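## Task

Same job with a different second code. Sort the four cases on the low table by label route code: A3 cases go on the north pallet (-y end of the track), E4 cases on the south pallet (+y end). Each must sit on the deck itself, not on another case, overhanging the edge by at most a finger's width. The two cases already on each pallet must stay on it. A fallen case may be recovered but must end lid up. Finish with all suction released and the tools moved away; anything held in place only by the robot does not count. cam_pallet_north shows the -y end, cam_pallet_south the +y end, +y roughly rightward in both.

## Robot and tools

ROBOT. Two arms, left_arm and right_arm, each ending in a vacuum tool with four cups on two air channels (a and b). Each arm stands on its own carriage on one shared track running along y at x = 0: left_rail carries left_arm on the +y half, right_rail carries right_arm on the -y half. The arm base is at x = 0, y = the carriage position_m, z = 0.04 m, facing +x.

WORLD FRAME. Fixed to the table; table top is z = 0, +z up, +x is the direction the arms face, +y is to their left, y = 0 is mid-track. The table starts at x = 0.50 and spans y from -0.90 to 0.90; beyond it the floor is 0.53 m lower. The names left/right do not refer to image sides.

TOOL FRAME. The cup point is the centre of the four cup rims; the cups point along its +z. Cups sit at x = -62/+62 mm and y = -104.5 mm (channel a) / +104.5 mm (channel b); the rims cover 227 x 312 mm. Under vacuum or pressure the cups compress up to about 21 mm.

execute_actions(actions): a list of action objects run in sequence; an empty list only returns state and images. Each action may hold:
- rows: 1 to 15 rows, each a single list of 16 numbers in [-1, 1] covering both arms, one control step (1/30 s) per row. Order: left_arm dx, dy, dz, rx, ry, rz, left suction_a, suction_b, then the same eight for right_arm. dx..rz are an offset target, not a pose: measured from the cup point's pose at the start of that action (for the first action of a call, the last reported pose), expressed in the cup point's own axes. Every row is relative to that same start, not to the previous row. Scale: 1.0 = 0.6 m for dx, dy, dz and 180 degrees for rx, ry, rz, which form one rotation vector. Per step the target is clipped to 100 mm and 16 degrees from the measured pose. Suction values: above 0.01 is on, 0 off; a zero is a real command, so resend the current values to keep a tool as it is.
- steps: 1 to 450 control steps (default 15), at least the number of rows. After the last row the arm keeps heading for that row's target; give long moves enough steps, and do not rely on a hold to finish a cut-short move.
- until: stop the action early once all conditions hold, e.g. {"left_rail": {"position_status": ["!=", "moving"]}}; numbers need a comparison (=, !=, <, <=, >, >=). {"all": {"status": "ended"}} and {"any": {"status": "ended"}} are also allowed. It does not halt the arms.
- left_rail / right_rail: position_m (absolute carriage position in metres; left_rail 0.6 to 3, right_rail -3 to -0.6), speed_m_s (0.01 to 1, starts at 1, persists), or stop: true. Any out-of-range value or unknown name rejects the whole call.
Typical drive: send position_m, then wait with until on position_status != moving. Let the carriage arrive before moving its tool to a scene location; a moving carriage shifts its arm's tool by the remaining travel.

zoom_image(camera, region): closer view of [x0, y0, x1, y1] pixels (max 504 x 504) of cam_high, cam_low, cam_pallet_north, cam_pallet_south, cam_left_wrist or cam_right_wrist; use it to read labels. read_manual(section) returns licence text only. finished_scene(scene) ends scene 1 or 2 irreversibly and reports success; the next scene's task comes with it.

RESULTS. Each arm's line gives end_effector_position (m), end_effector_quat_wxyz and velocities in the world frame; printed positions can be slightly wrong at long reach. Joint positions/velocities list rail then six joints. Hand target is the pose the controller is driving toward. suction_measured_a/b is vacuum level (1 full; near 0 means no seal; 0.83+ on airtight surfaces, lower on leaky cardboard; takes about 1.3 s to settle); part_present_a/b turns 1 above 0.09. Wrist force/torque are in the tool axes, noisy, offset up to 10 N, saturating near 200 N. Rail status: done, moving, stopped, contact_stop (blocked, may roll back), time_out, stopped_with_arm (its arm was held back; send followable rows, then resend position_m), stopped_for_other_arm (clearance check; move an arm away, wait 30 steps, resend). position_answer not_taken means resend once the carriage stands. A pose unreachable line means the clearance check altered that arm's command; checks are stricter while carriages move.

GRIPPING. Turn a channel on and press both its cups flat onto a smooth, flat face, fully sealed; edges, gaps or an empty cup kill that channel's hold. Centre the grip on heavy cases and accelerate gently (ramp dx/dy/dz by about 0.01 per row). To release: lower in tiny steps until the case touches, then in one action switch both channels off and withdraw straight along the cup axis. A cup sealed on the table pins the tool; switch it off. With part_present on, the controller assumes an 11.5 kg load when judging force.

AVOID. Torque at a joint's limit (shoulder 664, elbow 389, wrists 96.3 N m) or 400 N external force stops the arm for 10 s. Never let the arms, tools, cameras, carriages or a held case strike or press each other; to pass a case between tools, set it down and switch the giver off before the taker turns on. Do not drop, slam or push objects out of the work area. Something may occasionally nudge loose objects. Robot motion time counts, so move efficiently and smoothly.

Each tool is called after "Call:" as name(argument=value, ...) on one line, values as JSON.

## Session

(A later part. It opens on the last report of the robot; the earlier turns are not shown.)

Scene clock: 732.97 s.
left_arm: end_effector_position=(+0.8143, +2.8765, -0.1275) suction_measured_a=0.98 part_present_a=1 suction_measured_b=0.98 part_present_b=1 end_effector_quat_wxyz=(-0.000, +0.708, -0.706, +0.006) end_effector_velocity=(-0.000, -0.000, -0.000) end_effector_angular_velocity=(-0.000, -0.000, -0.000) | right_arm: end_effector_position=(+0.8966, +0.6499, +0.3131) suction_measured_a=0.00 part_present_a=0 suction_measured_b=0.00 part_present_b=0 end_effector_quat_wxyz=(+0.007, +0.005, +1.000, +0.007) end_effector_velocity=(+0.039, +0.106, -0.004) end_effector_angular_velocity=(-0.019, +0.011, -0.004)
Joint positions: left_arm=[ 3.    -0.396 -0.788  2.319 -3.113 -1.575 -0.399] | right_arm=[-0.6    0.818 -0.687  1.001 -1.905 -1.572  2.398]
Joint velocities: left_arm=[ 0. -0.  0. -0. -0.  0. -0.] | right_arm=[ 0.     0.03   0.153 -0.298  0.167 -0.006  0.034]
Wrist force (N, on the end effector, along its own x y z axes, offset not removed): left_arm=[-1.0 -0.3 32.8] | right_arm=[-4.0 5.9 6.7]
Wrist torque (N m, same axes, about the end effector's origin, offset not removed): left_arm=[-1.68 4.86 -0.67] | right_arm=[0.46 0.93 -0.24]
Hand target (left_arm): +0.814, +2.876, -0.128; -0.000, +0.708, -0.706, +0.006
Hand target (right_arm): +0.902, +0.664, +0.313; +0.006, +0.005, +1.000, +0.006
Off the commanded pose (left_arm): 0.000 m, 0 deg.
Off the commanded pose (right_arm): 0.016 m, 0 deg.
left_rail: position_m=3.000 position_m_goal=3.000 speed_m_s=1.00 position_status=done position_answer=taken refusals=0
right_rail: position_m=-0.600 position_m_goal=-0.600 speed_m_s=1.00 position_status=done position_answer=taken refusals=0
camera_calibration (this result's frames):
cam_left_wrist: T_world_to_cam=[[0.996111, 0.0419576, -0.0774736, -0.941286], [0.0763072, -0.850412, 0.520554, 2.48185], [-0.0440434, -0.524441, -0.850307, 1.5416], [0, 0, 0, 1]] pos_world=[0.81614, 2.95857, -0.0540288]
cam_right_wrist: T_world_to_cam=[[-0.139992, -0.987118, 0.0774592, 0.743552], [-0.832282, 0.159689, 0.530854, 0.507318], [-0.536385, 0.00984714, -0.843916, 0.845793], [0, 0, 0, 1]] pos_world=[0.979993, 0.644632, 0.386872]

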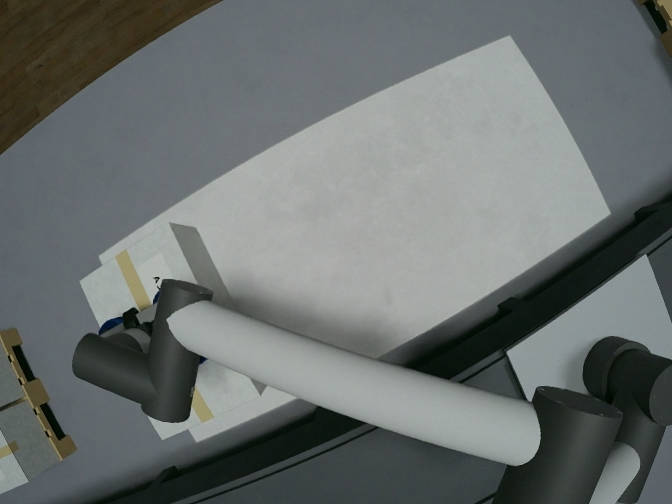

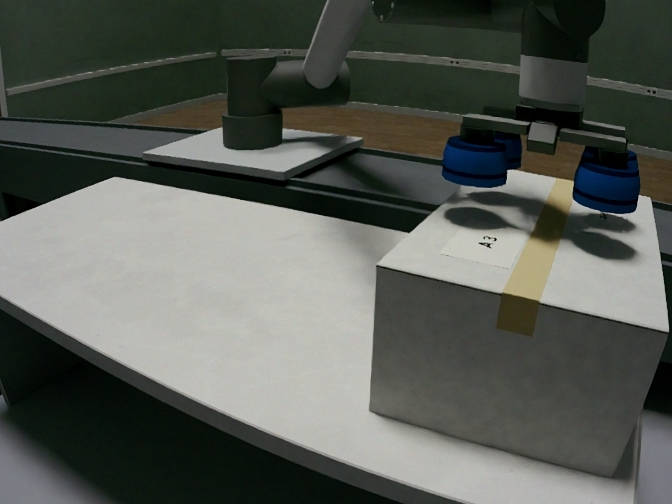

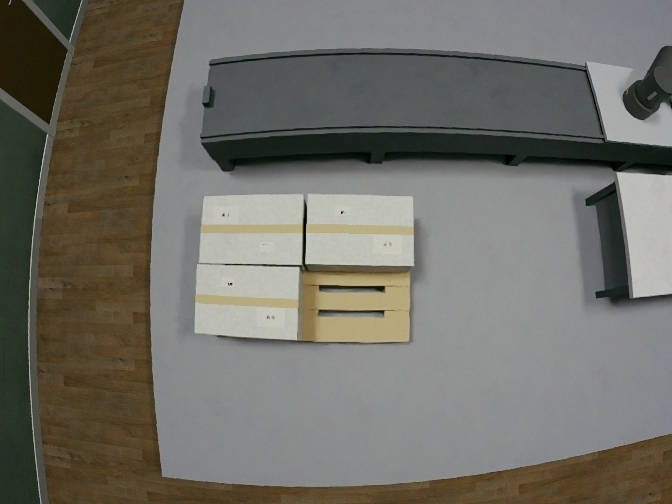

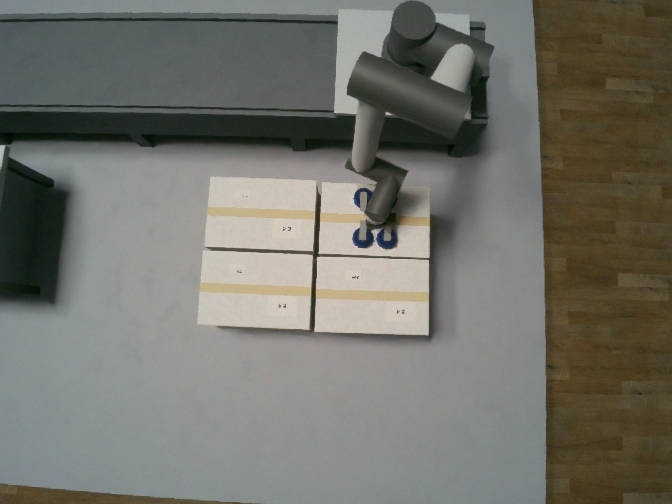

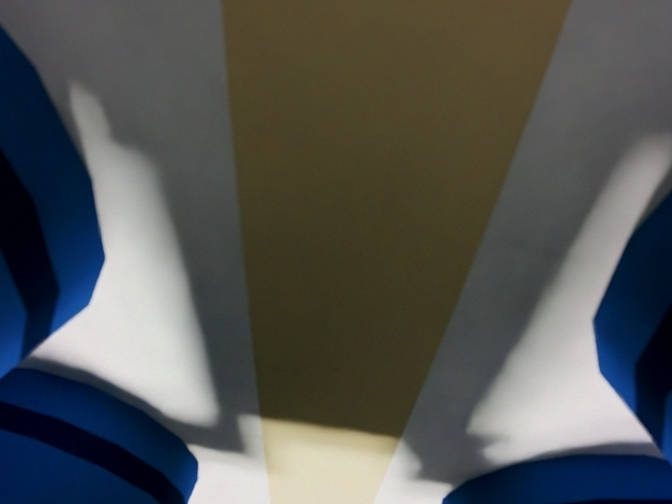

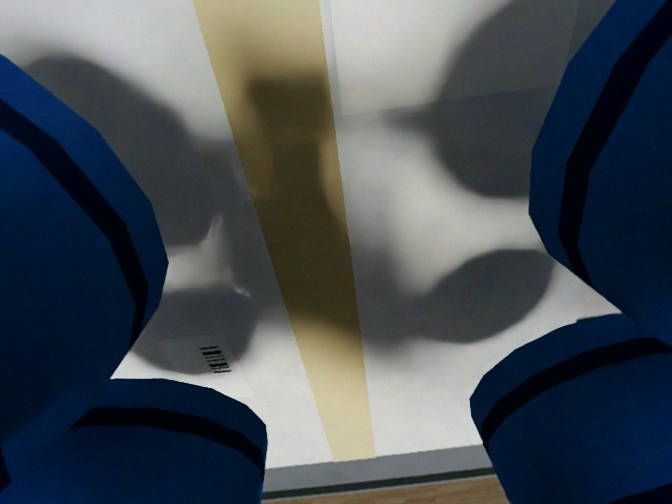

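Call:
execute_actions(actions=[{"rows": [
[0,0,0.002,0,0,0,1,1, -0.009,0.022,0.006,0,0,0,1,1],
[0,0,0.004,0,0,0,1,1, -0.009,0.022,0.015,0,0,0,1,1],
[0,0,0.004,0,0,0,1,1, -0.009,0.022,0.026,0,0,0,1,1],
[0,0,0.004,0,0,0,1,1, -0.009,0.022,0.038,0,0,0,1,1],
[0,0,0.004,0,0,0,1,1, -0.009,0.022,0.05,0,0,0,1,1],
[0,0,0.004,0,0,0,1,1, -0.009,0.022,0.06,0,0,0,1,1],
[0,0,0.004,0,0,0,1,1, -0.009,0.022,0.067,0,0,0,1,1],
[0,0,0.004,0,0,0,1,1, -0.009,0.022,0.072,0,0,0,1,1]
], "steps": 12}])

Scene clock: 756.43 s.
left_arm: end_effector_position=(+0.8144, +2.8764, -0.1298) suction_measured_a=0.98 part_present_a=1 suction_measured_b=0.98 part_present_b=1 end_effector_quat_wxyz=(-0.000, +0.708, -0.706, +0.006) end_effector_velocity=(+0.000, -0.000, -0.001) end_effector_angular_velocity=(-0.000, -0.000, -0.000) | right_arm: end_effector_position=(+0.9024, +0.6634, +0.2780) suction_measured_a=0.00 part_present_a=0 suction_measured_b=0.00 part_present_b=0 end_effector_quat_wxyz=(+0.007, +0.005, +1.000, +0.007) end_effector_velocity=(+0.002, +0.001, -0.063) end_effector_angular_velocity=(+0.003, -0.001, +0.000)
Joint positions: left_arm=[ 3.    -0.396 -0.784  2.319 -3.116 -1.575 -0.399] | right_arm=[-0.6    0.821 -0.652  0.983 -1.921 -1.572  2.401]
Joint velocities: left_arm=[ 0.    -0.     0.002 -0.    -0.002 -0.    -0.   ] | right_arm=[ 0.    -0.001  0.03   0.032 -0.065  0.001 -0.001]
Wrist force (N, on the end effector, along its own x y z axes, offset not removed): left_arm=[0.9 -4.7 36.8] | right_arm=[-3.3 2.0 7.7]
Wrist torque (N m, same axes, about the end effector's origin, offset not removed): left_arm=[-2.35 4.43 -0.85] | right_arm=[0.04 0.82 -0.18]
Hand target (left_arm): +0.814, +2.876, -0.130; -0.000, +0.708, -0.706, +0.006
Hand target (right_arm): +0.903, +0.663, +0.270; +0.007, +0.005, +1.000, +0.007
Off the commanded pose (left_arm): 0.000 m, 0 deg.
Off the commanded pose (right_arm): 0.008 m, 0 deg.
left_rail: position_m=3.000 position_m_goal=3.000 speed_m_s=1.00 position_status=done position_answer=taken refusals=0
right_rail: position_m=-0.600 position_m_goal=-0.600 speed_m_s=1.00 position_status=done position_answer=taken refusals=0
camera_calibration (this result's frames):
cam_left_wrist: T_world_to_cam=[[0.99611, 0.0419573, -0.0774837, -0.941473], [0.0763121, -0.850415, 0.520549, 2.48299], [-0.0440525, -0.524437, -0.850309, 1.5397], [0, 0, 0, 1]] pos_world=[0.816156, 2.95855, -0.0562515]
cam_right_wrist: T_world_to_cam=[[-0.139944, -0.987071, 0.0781484, 0.760189], [-0.832088, 0.160016, 0.53106, 0.528162], [-0.536699, 0.00929234, -0.843723, 0.819799], [0, 0, 0, 1]] pos_world=[0.985846, 0.658228, 0.35179]

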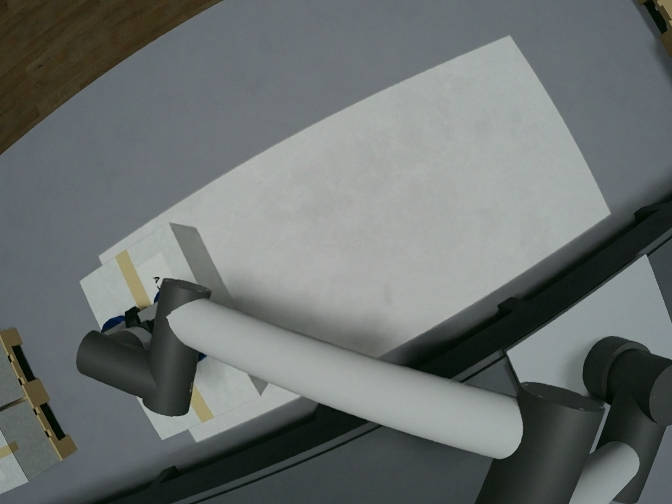

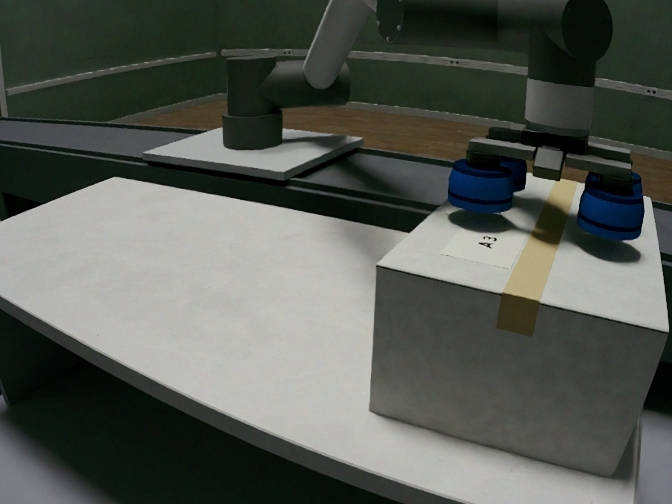

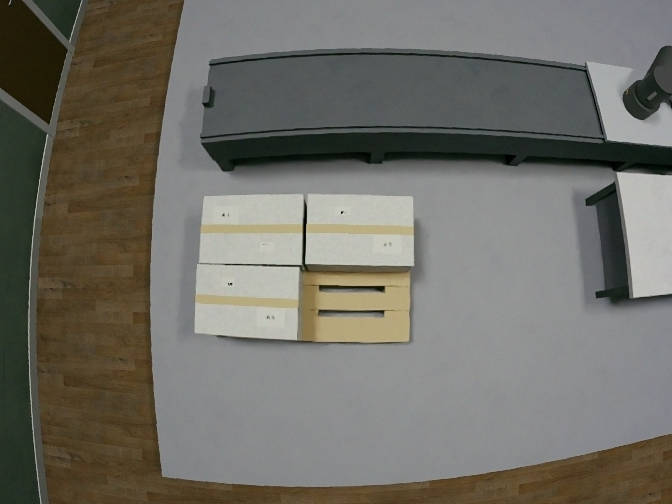

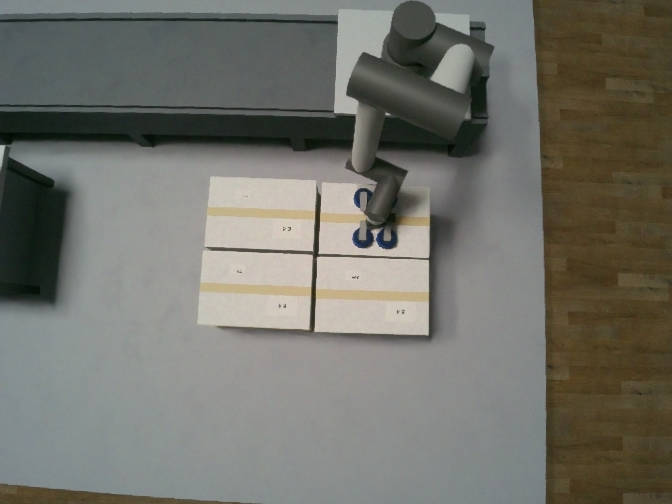

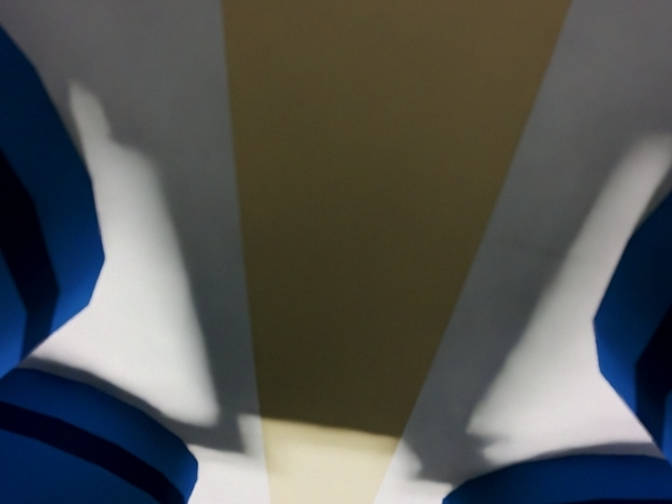

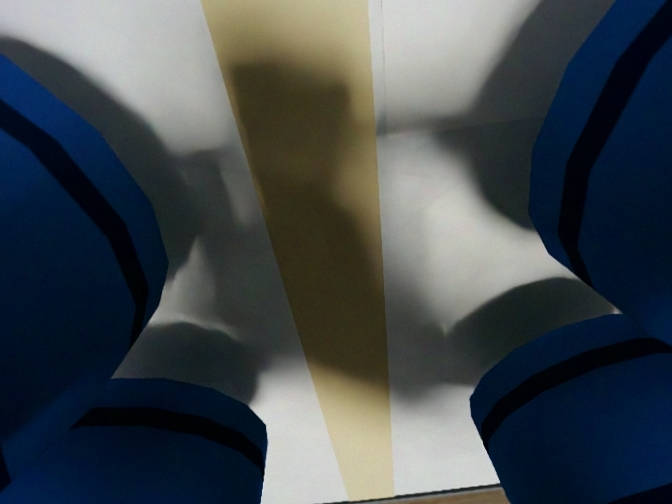

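Call:
execute_actions(actions=[{"rows": [
[0,0,0.002,0,0,0,1,1, 0,0,0.016,0,0,0,1,1],
[0,0,0.004,0,0,0,1,1, 0,0,0.02,0,0,0,1,1],
[0,0,0.004,0,0,0,1,1, 0,0,0.024,0,0,0,1,1],
[0,0,0.004,0,0,0,1,1, 0,0,0.027,0,0,0,1,1]
], "steps": 6}])

Scene clock: 759.40 s.
left_arm: end_effector_position=(+0.8144, +2.8764, -0.1314) suction_measured_a=0.98 part_present_a=1 suction_measured_b=0.98 part_present_b=1 end_effector_quat_wxyz=(-0.000, +0.708, -0.706, +0.006) end_effector_velocity=(+0.000, -0.000, -0.007) end_effector_angular_velocity=(-0.000, -0.000, +0.000) | right_arm: end_effector_position=(+0.9027, +0.6636, +0.2659) suction_measured_a=0.00 part_present_a=0 suction_measured_b=0.00 part_present_b=0 end_effector_quat_wxyz=(+0.007, +0.005, +1.000, +0.007) end_effector_velocity=(-0.000, -0.000, -0.033) end_effector_angular_velocity=(-0.003, +0.003, -0.000)
Joint positions: left_arm=[ 3.    -0.396 -0.782  2.318 -3.118 -1.575 -0.399] | right_arm=[-0.6    0.821 -0.646  0.988 -1.933 -1.572  2.401]
Joint velocities: left_arm=[ 0.    -0.     0.01  -0.002 -0.009 -0.    -0.   ] | right_arm=[ 0.    -0.     0.016  0.015 -0.027  0.     0.   ]
Wrist force (N, on the end effector, along its own x y z axes, offset not removed): left_arm=[-1.1 -3.6 33.4] | right_arm=[-6.1 3.2 7.8]
Wrist torque (N m, same axes, about the end effector's origin, offset not removed): left_arm=[-2.25 4.64 -0.79] | right_arm=[0.14 1.21 -0.31]
Hand target (left_arm): +0.814, +2.876, -0.132; -0.000, +0.708, -0.706, +0.006
Hand target (right_arm): +0.903, +0.663, +0.262; +0.007, +0.005, +1.000, +0.007
Off the commanded pose (left_arm): 0.001 m, 0 deg.
Off the commanded pose (right_arm): 0.004 m, 0 deg.
left_rail: position_m=3.000 position_m_goal=3.000 speed_m_s=1.00 position_status=done position_answer=taken refusals=0
right_rail: position_m=-0.600 position_m_goal=-0.600 speed_m_s=1.00 position_status=done position_answer=taken refusals=0
camera_calibration (this result's frames):
cam_left_wrist: T_world_to_cam=[[0.996108, 0.0419602, -0.0775164, -0.941604], [0.0763309, -0.850422, 0.520535, 2.48381], [-0.0440798, -0.524426, -0.850314, 1.53834], [0, 0, 0, 1]] pos_world=[0.816157, 2.95854, -0.0578296]
cam_right_wrist: T_world_to_cam=[[-0.139964, -0.987087, 0.0779112, 0.761393], [-0.832086, 0.159905, 0.531096, 0.534884], [-0.536696, 0.0095053, -0.843722, 0.809625], [0, 0, 0, 1]] pos_world=[0.986159, 0.658335, 0.339703]

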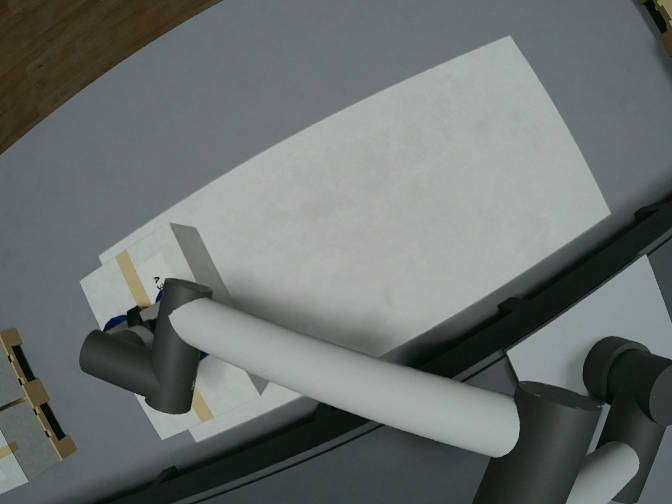

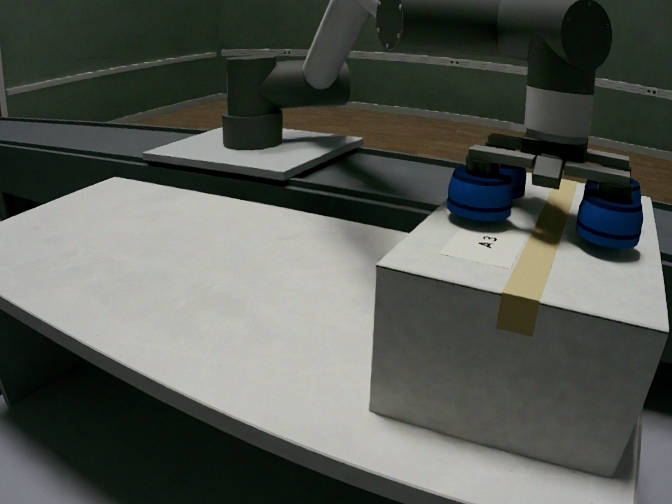

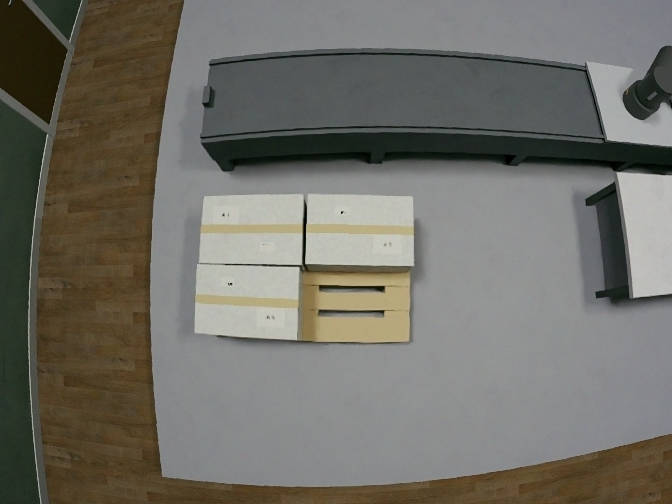

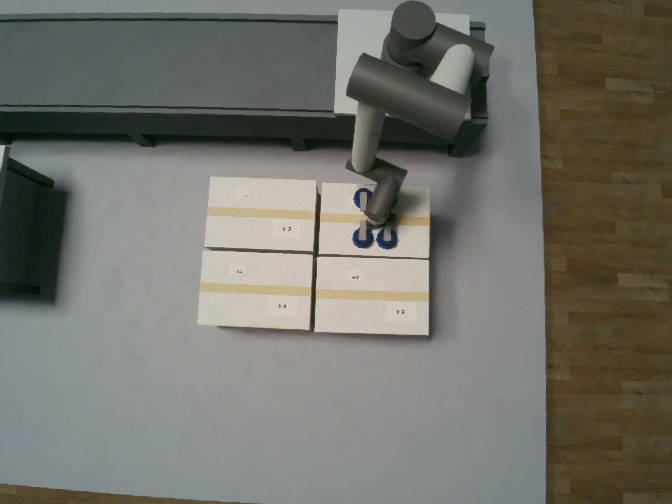

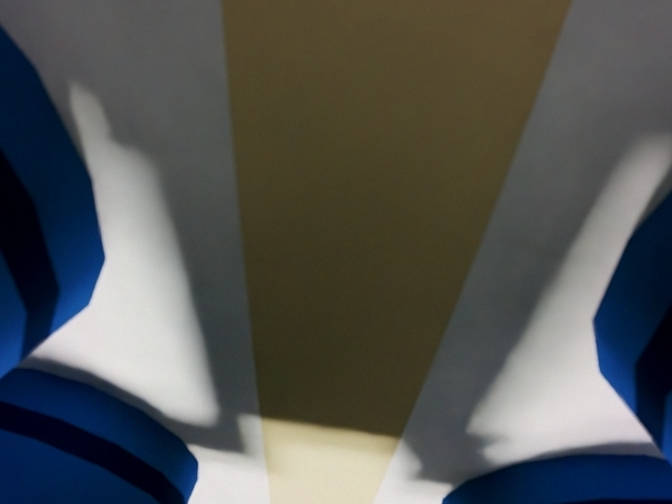

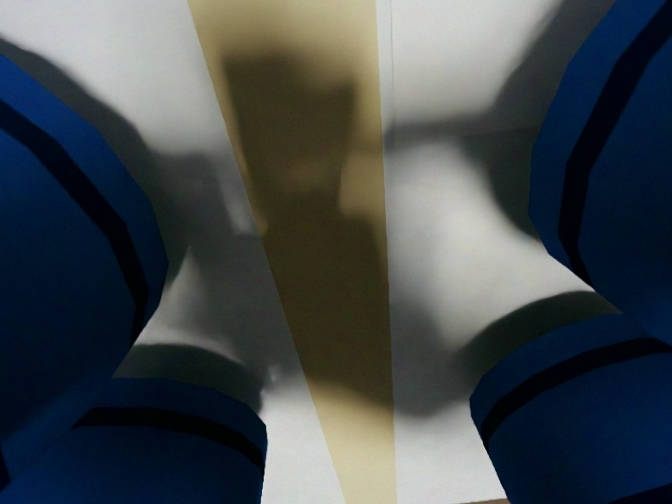

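Call:
execute_actions(actions=[{"rows": [
[0,0,0.003,0,0,0,1,1, 0,0,0.011,0,0,0,1,1],
[0,0,0.0057,0,0,0,1,1, 0,0,0.015,0,0,0,1,1],
[0,0,0.0057,0,0,0,1,1, 0,0,0.018,0,0,0,1,1]
], "steps": 4}])

Scene clock: 762.13 s.
left_arm: end_effector_position=(+0.8144, +2.8764, -0.1331) suction_measured_a=0.98 part_present_a=1 suction_measured_b=0.98 part_present_b=1 end_effector_quat_wxyz=(-0.000, +0.708, -0.706, +0.006) end_effector_velocity=(-0.001, +0.000, -0.013) end_effector_angular_velocity=(+0.001, +0.002, -0.000) | right_arm: end_effector_position=(+0.9027, +0.6637, +0.2597) suction_measured_a=0.00 part_present_a=0 suction_measured_b=0.00 part_present_b=0 end_effector_quat_wxyz=(+0.007, +0.005, +1.000, +0.007) end_effector_velocity=(+0.000, +0.000, -0.032) end_effector_angular_velocity=(-0.000, +0.000, -0.000)
Joint positions: left_arm=[ 3.    -0.396 -0.779  2.318 -3.121 -1.575 -0.399] | right_arm=[-0.6    0.821 -0.643  0.991 -1.939 -1.572  2.401]
Joint velocities: left_arm=[ 0.    -0.     0.019 -0.003 -0.014  0.    -0.   ] | right_arm=[ 0.    -0.     0.016  0.015 -0.03   0.     0.   ]
Wrist force (N, on the end effector, along its own x y z axes, offset not removed): left_arm=[-2.8 0.2 35.5] | right_arm=[-4.3 2.5 6.6]
Wrist torque (N m, same axes, about the end effector's origin, offset not removed): left_arm=[-1.42 5.30 -0.58] | right_arm=[0.02 0.97 -0.27]
Hand target (left_arm): +0.814, +2.876, -0.135; -0.000, +0.708, -0.706, +0.006
Hand target (right_arm): +0.903, +0.664, +0.255; +0.007, +0.005, +1.000, +0.007
Off the commanded pose (left_arm): 0.002 m, 0 deg.
Off the commanded pose (right_arm): 0.005 m, 0 deg.
left_rail: position_m=3.000 position_m_goal=3.000 speed_m_s=1.00 position_status=done position_answer=taken refusals=0
right_rail: position_m=-0.600 position_m_goal=-0.600 speed_m_s=1.00 position_status=done position_answer=taken refusals=0
camera_calibration (this result's frames):
cam_left_wrist: T_world_to_cam=[[0.996111, 0.0419554, -0.077474, -0.941761], [0.0763055, -0.850412, 0.520554, 2.4847], [-0.0440448, -0.524441, -0.850307, 1.53685], [0, 0, 0, 1]] pos_world=[0.816192, 2.95852, -0.0595857]
cam_right_wrist: T_world_to_cam=[[-0.13995, -0.987077, 0.0780562, 0.761953], [-0.832129, 0.159972, 0.531009, 0.538147], [-0.536633, 0.0093616, -0.843764, 0.804453], [0, 0, 0, 1]] pos_world=[0.986139, 0.658487, 0.333532]

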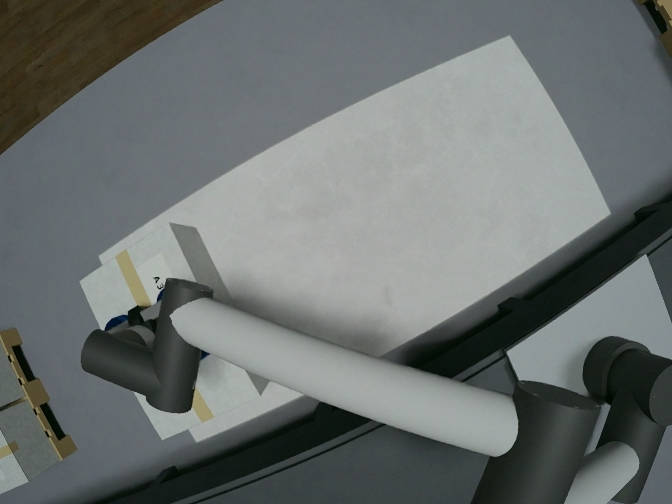

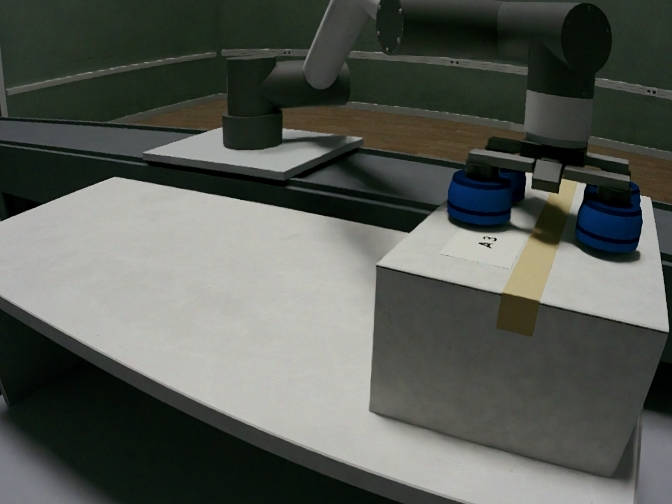

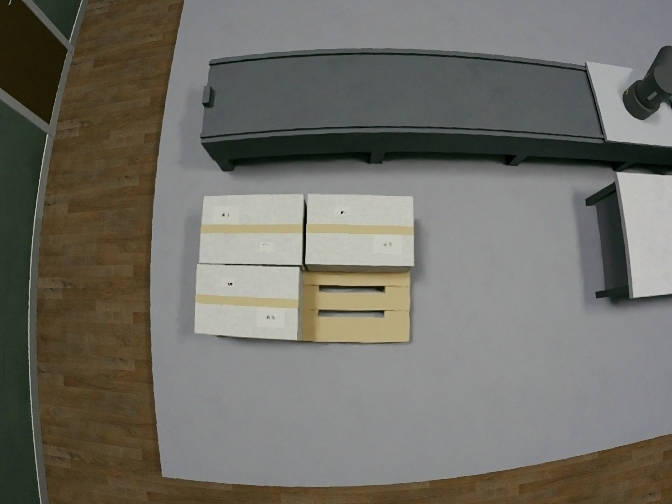

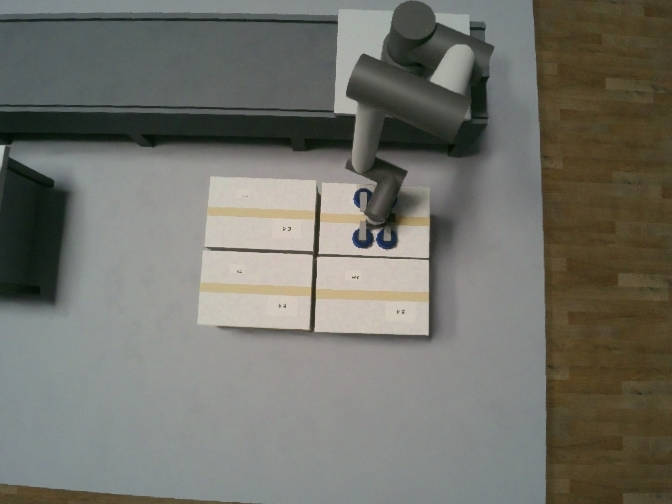

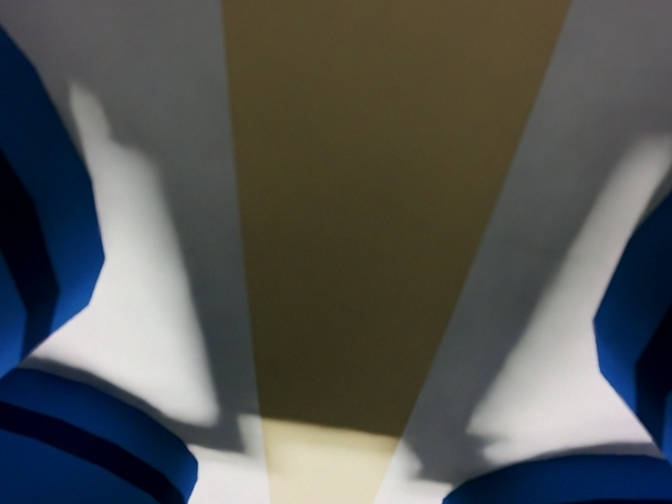

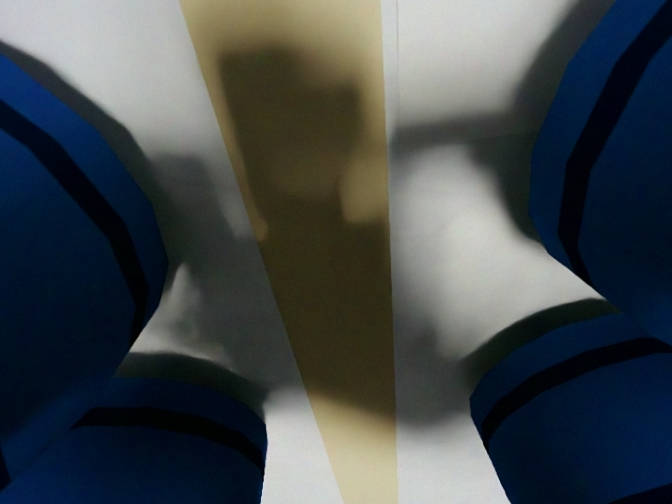

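Call:
execute_actions(actions=[])

Scene clock: 766.30 s.
left_arm: end_effector_position=(+0.8144, +2.8764, -0.1348) suction_measured_a=0.98 part_present_a=1 suction_measured_b=0.98 part_present_b=1 end_effector_quat_wxyz=(-0.000, +0.708, -0.706, +0.006) end_effector_velocity=(+0.000, +0.000, +0.000) end_effector_angular_velocity=(+0.000, -0.000, +0.000) | right_arm: end_effector_position=(+0.9029, +0.6637, +0.2551) suction_measured_a=0.00 part_present_a=0 suction_measured_b=0.00 part_present_b=0 end_effector_quat_wxyz=(+0.007, +0.005, +1.000, +0.007) end_effector_velocity=(-0.000, +0.000, +0.000) end_effector_angular_velocity=(+0.000, -0.000, +0.000)
Joint positions: left_arm=[ 3.    -0.396 -0.776  2.317 -3.123 -1.575 -0.399] | right_arm=[-0.6    0.821 -0.641  0.993 -1.944 -1.572  2.401]
Joint velocities: left_arm=[ 0.  0. -0.  0.  0. -0.  0.] | right_arm=[ 0.  0. -0.  0. -0. -0. -0.]
Wrist force (N, on the end effector, along its own x y z axes, offset not removed): left_arm=[29.5 -8.2 -44.1] | right_arm=[-2.4 -0.4 5.2]
Wrist torque (N m, same axes, about the end effector's origin, offset not removed): left_arm=[-13.76 -7.53 -4.90] | right_arm=[-0.29 0.69 -0.17]
Hand target (left_arm): +0.814, +2.876, -0.135; -0.000, +0.708, -0.706, +0.006
Hand target (right_arm): +0.903, +0.664, +0.255; +0.007, +0.005, +1.000, +0.007
Off the commanded pose (left_arm): 0.000 m, 0 deg.
Off the commanded pose (right_arm): 0.000 m, 0 deg.
left_rail: position_m=3.000 position_m_goal=3.000 speed_m_s=1.00 position_status=done position_answer=taken refusals=0
right_rail: position_m=-0.600 position_m_goal=-0.600 speed_m_s=1.00 position_status=done position_answer=taken refusals=0
camera_calibration (this result's frames):
cam_left_wrist: T_world_to_cam=[[0.996109, 0.0419584, -0.0775017, -0.941904], [0.076322, -0.850418, 0.520542, 2.48556], [-0.0440678, -0.524431, -0.850312, 1.53543], [0, 0, 0, 1]] pos_world=[0.8162, 2.95851, -0.0612409]
cam_right_wrist: T_world_to_cam=[[-0.139963, -0.987084, 0.0779412, 0.762377], [-0.832074, 0.15992, 0.53111, 0.540698], [-0.536715, 0.00948273, -0.84371, 0.800634], [0, 0, 0, 1]] pos_world=[0.986318, 0.65847, 0.328912]

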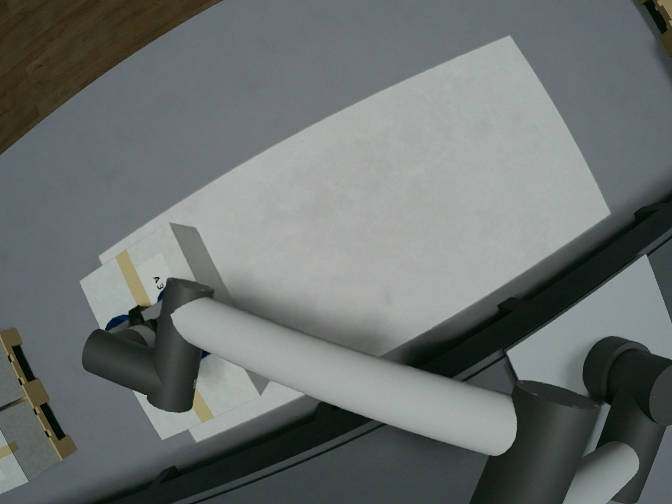

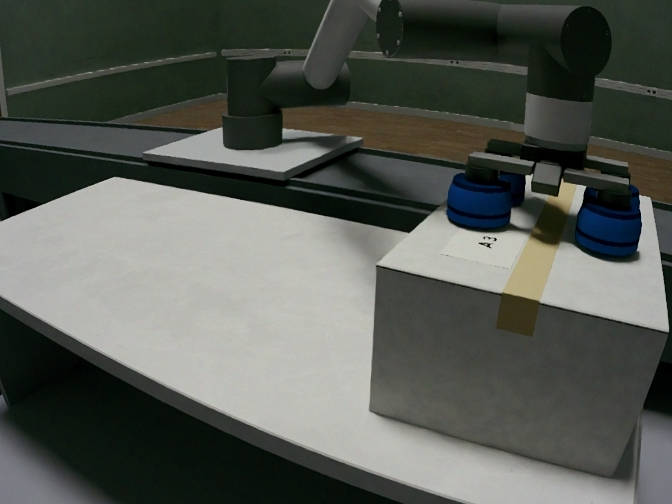

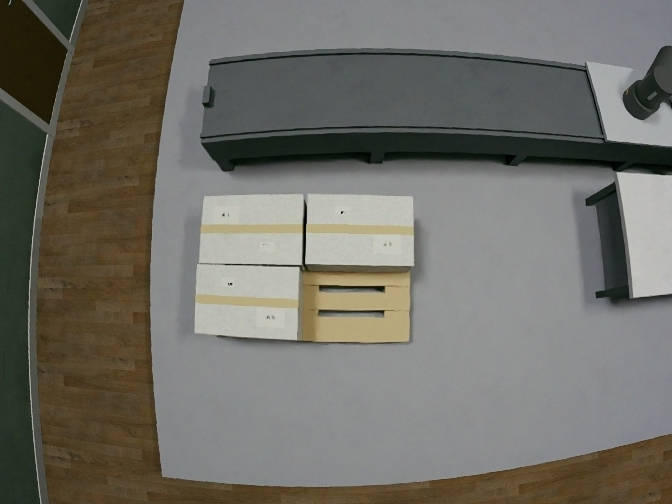

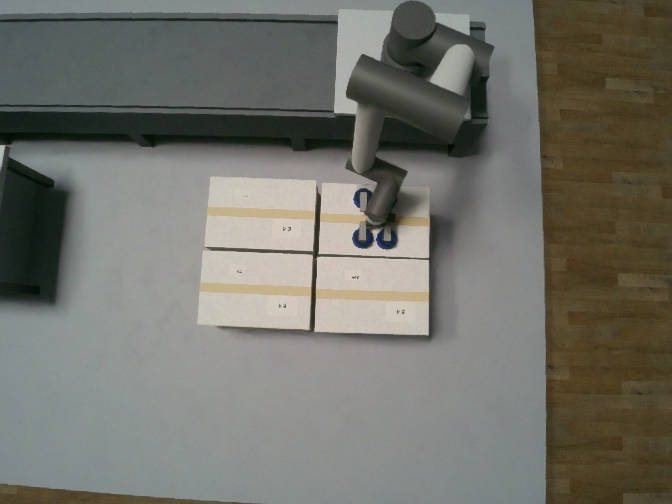

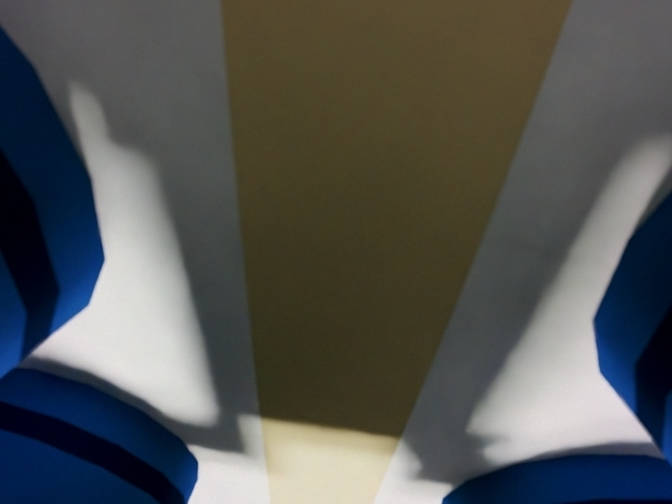

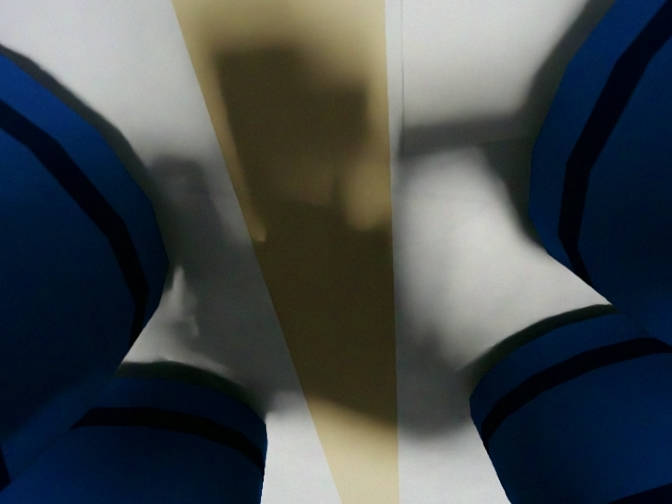

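Call:
execute_actions(actions=[{"rows": [
[0,0,-0.003,0,0,0,0,0, 0,0,0.003,0,0,0,1,1],
[0,0,-0.006,0,0,0,0,0, 0,0,0.006,0,0,0,1,1],
[0,0,-0.009,0,0,0,0,0, 0,0,0.009,0,0,0,1,1],
[0,0,-0.012,0,0,0,0,0, 0,0,0.012,0,0,0,1,1],
[0,0,-0.016,0,0,0,0,0, 0,0,0.015,0,0,0,1,1],
[0,0,-0.02,0,0,0,0,0, 0,0,0.018,0,0,0,1,1],
[0,0,-0.025,0,0,0,0,0, 0,0,0.02,0,0,0,1,1],
[0,0,-0.031,0,0,0,0,0, 0,0,0.02,0,0,0,1,1],
[0,0,-0.04,0,0,0,0,0, 0,0,0.02,0,0,0,1,1],
[0,0,-0.055,0,0,0,0,0, 0,0,0.02,0,0,0,1,1],
[0,0,-0.075,0,0,0,0,0, 0,0,0.02,0,0,0,1,1],
[0,0,-0.10,0,0,0,0,0, 0,0,0.02,0,0,0,1,1],
[0,0,-0.18,0,0,0,0,0, 0,0,0.02,0,0,0,1,1],
[0,0,-0.33,0,0,0,0,0, 0,0,0.02,0,0,0,1,1],
[0,0,-0.5,0,0,0,0,0, 0,0,0.02,0,0,0,1,1]
], "steps": 30}])

Scene clock: 776.17 s.
left_arm: end_effector_position=(+0.8137, +2.8791, +0.1291) suction_measured_a=0.00 part_present_a=0 suction_measured_b=0.00 part_present_b=0 end_effector_quat_wxyz=(-0.002, +0.708, -0.706, +0.011) end_effector_velocity=(-0.009, +0.002, +0.264) end_effector_angular_velocity=(+0.013, +0.032, -0.002) | right_arm: end_effector_position=(+0.9031, +0.6638, +0.2432) suction_measured_a=0.96 part_present_a=1 suction_measured_b=0.96 part_present_b=1 end_effector_quat_wxyz=(+0.007, +0.005, +1.000, +0.007) end_effector_velocity=(-0.000, -0.000, -0.000) end_effector_angular_velocity=(-0.000, +0.000, -0.000)
Joint positions: left_arm=[ 3.    -0.393 -1.184  2.32  -2.729 -1.575 -0.397] | right_arm=[-0.6    0.821 -0.635  0.999 -1.955 -1.572  2.401]
Joint velocities: left_arm=[ 0.    -0.002 -0.387 -0.081  0.503 -0.     0.   ] | right_arm=[ 0.  0.  0.  0. -0.  0.  0.]
Wrist force (N, on the end effector, along its own x y z axes, offset not removed): left_arm=[-2.0 -4.6 -1.3] | right_arm=[-5.9 -0.8 -3.8]
Wrist torque (N m, same axes, about the end effector's origin, offset not removed): left_arm=[-0.52 0.51 -0.58] | right_arm=[0.39 -3.03 -0.26]
Hand target (left_arm): +0.812, +2.879, +0.164; -0.001, +0.708, -0.706, +0.008
Hand target (right_arm): +0.903, +0.664, +0.243; +0.007, +0.005, +1.000, +0.007
Off the commanded pose (left_arm): 0.036 m, 1 deg.
Off the commanded pose (right_arm): 0.000 m, 0 deg.
left_rail: position_m=3.000 position_m_goal=3.000 speed_m_s=1.00 position_status=done position_answer=taken refusals=0
right_rail: position_m=-0.600 position_m_goal=-0.600 speed_m_s=1.00 position_status=done position_answer=taken refusals=0
camera_calibration (this result's frames):
cam_left_wrist: T_world_to_cam=[[0.996878, 0.0417424, -0.0670213, -0.922244], [0.0707986, -0.84834, 0.524697, 2.34852], [-0.0349547, -0.527804, -0.848647, 1.76322], [0, 0, 0, 1]] pos_world=[0.814726, 2.96147, 0.202281]
cam_right_wrist: T_world_to_cam=[[-0.140002, -0.987082, 0.0779021, 0.763443], [-0.83207, 0.159932, 0.531114, 0.547226], [-0.536712, 0.00953688, -0.843712, 0.790644], [0, 0, 0, 1]] pos_world=[0.986562, 0.658521, 0.316962]

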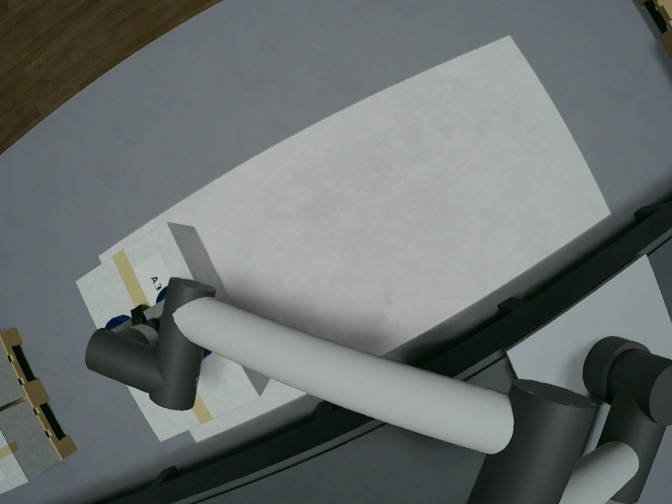

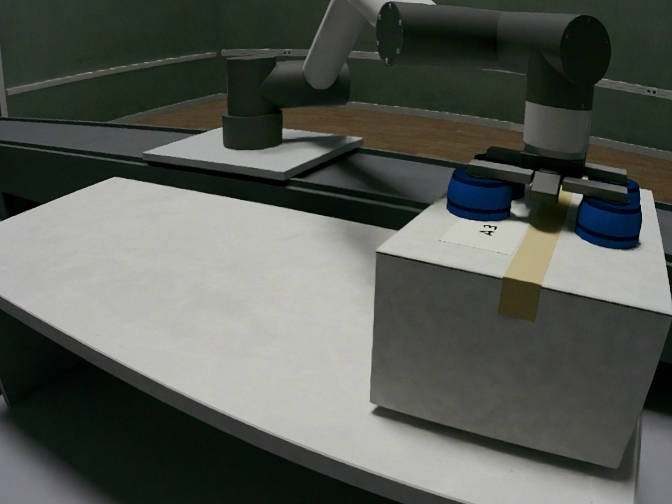

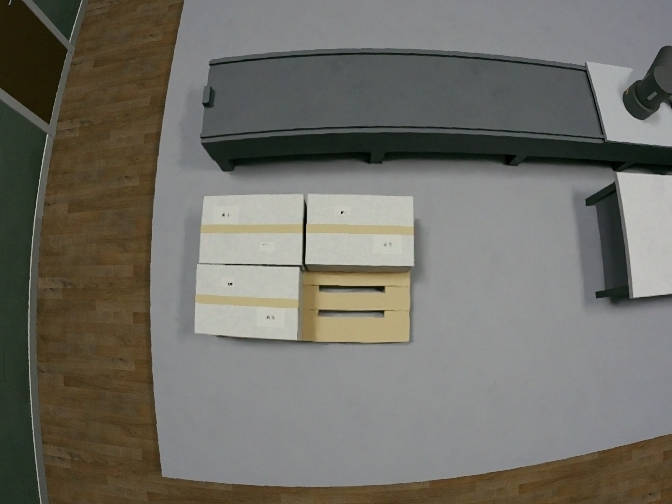

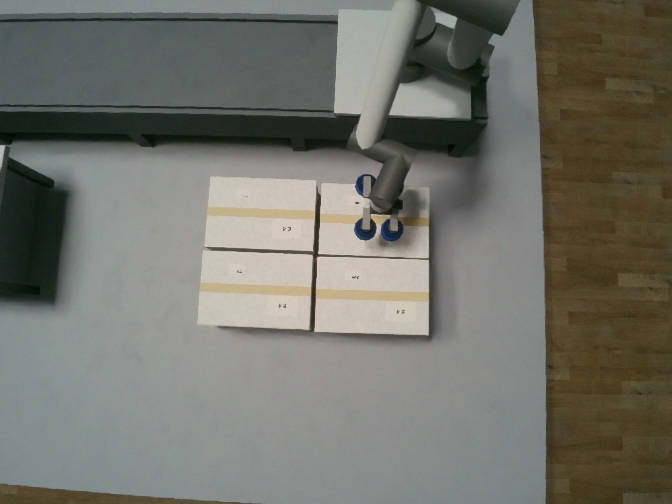

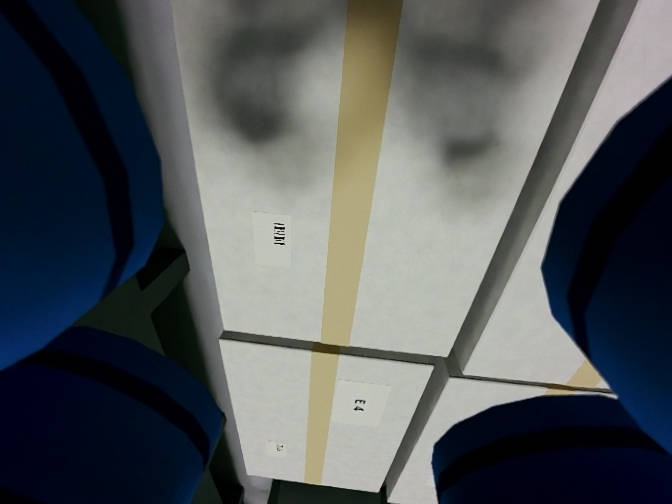

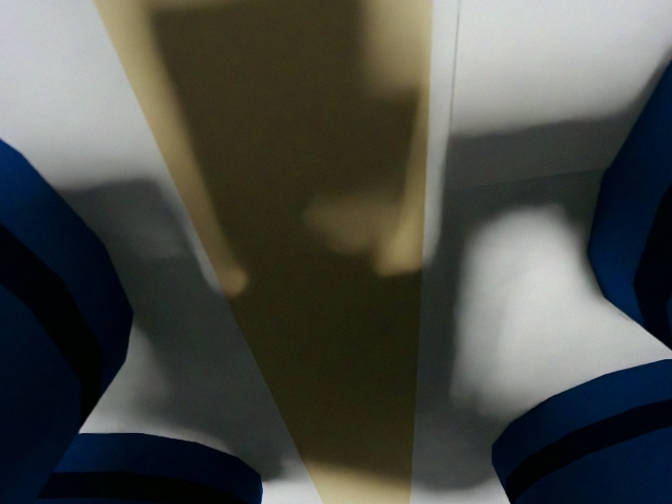

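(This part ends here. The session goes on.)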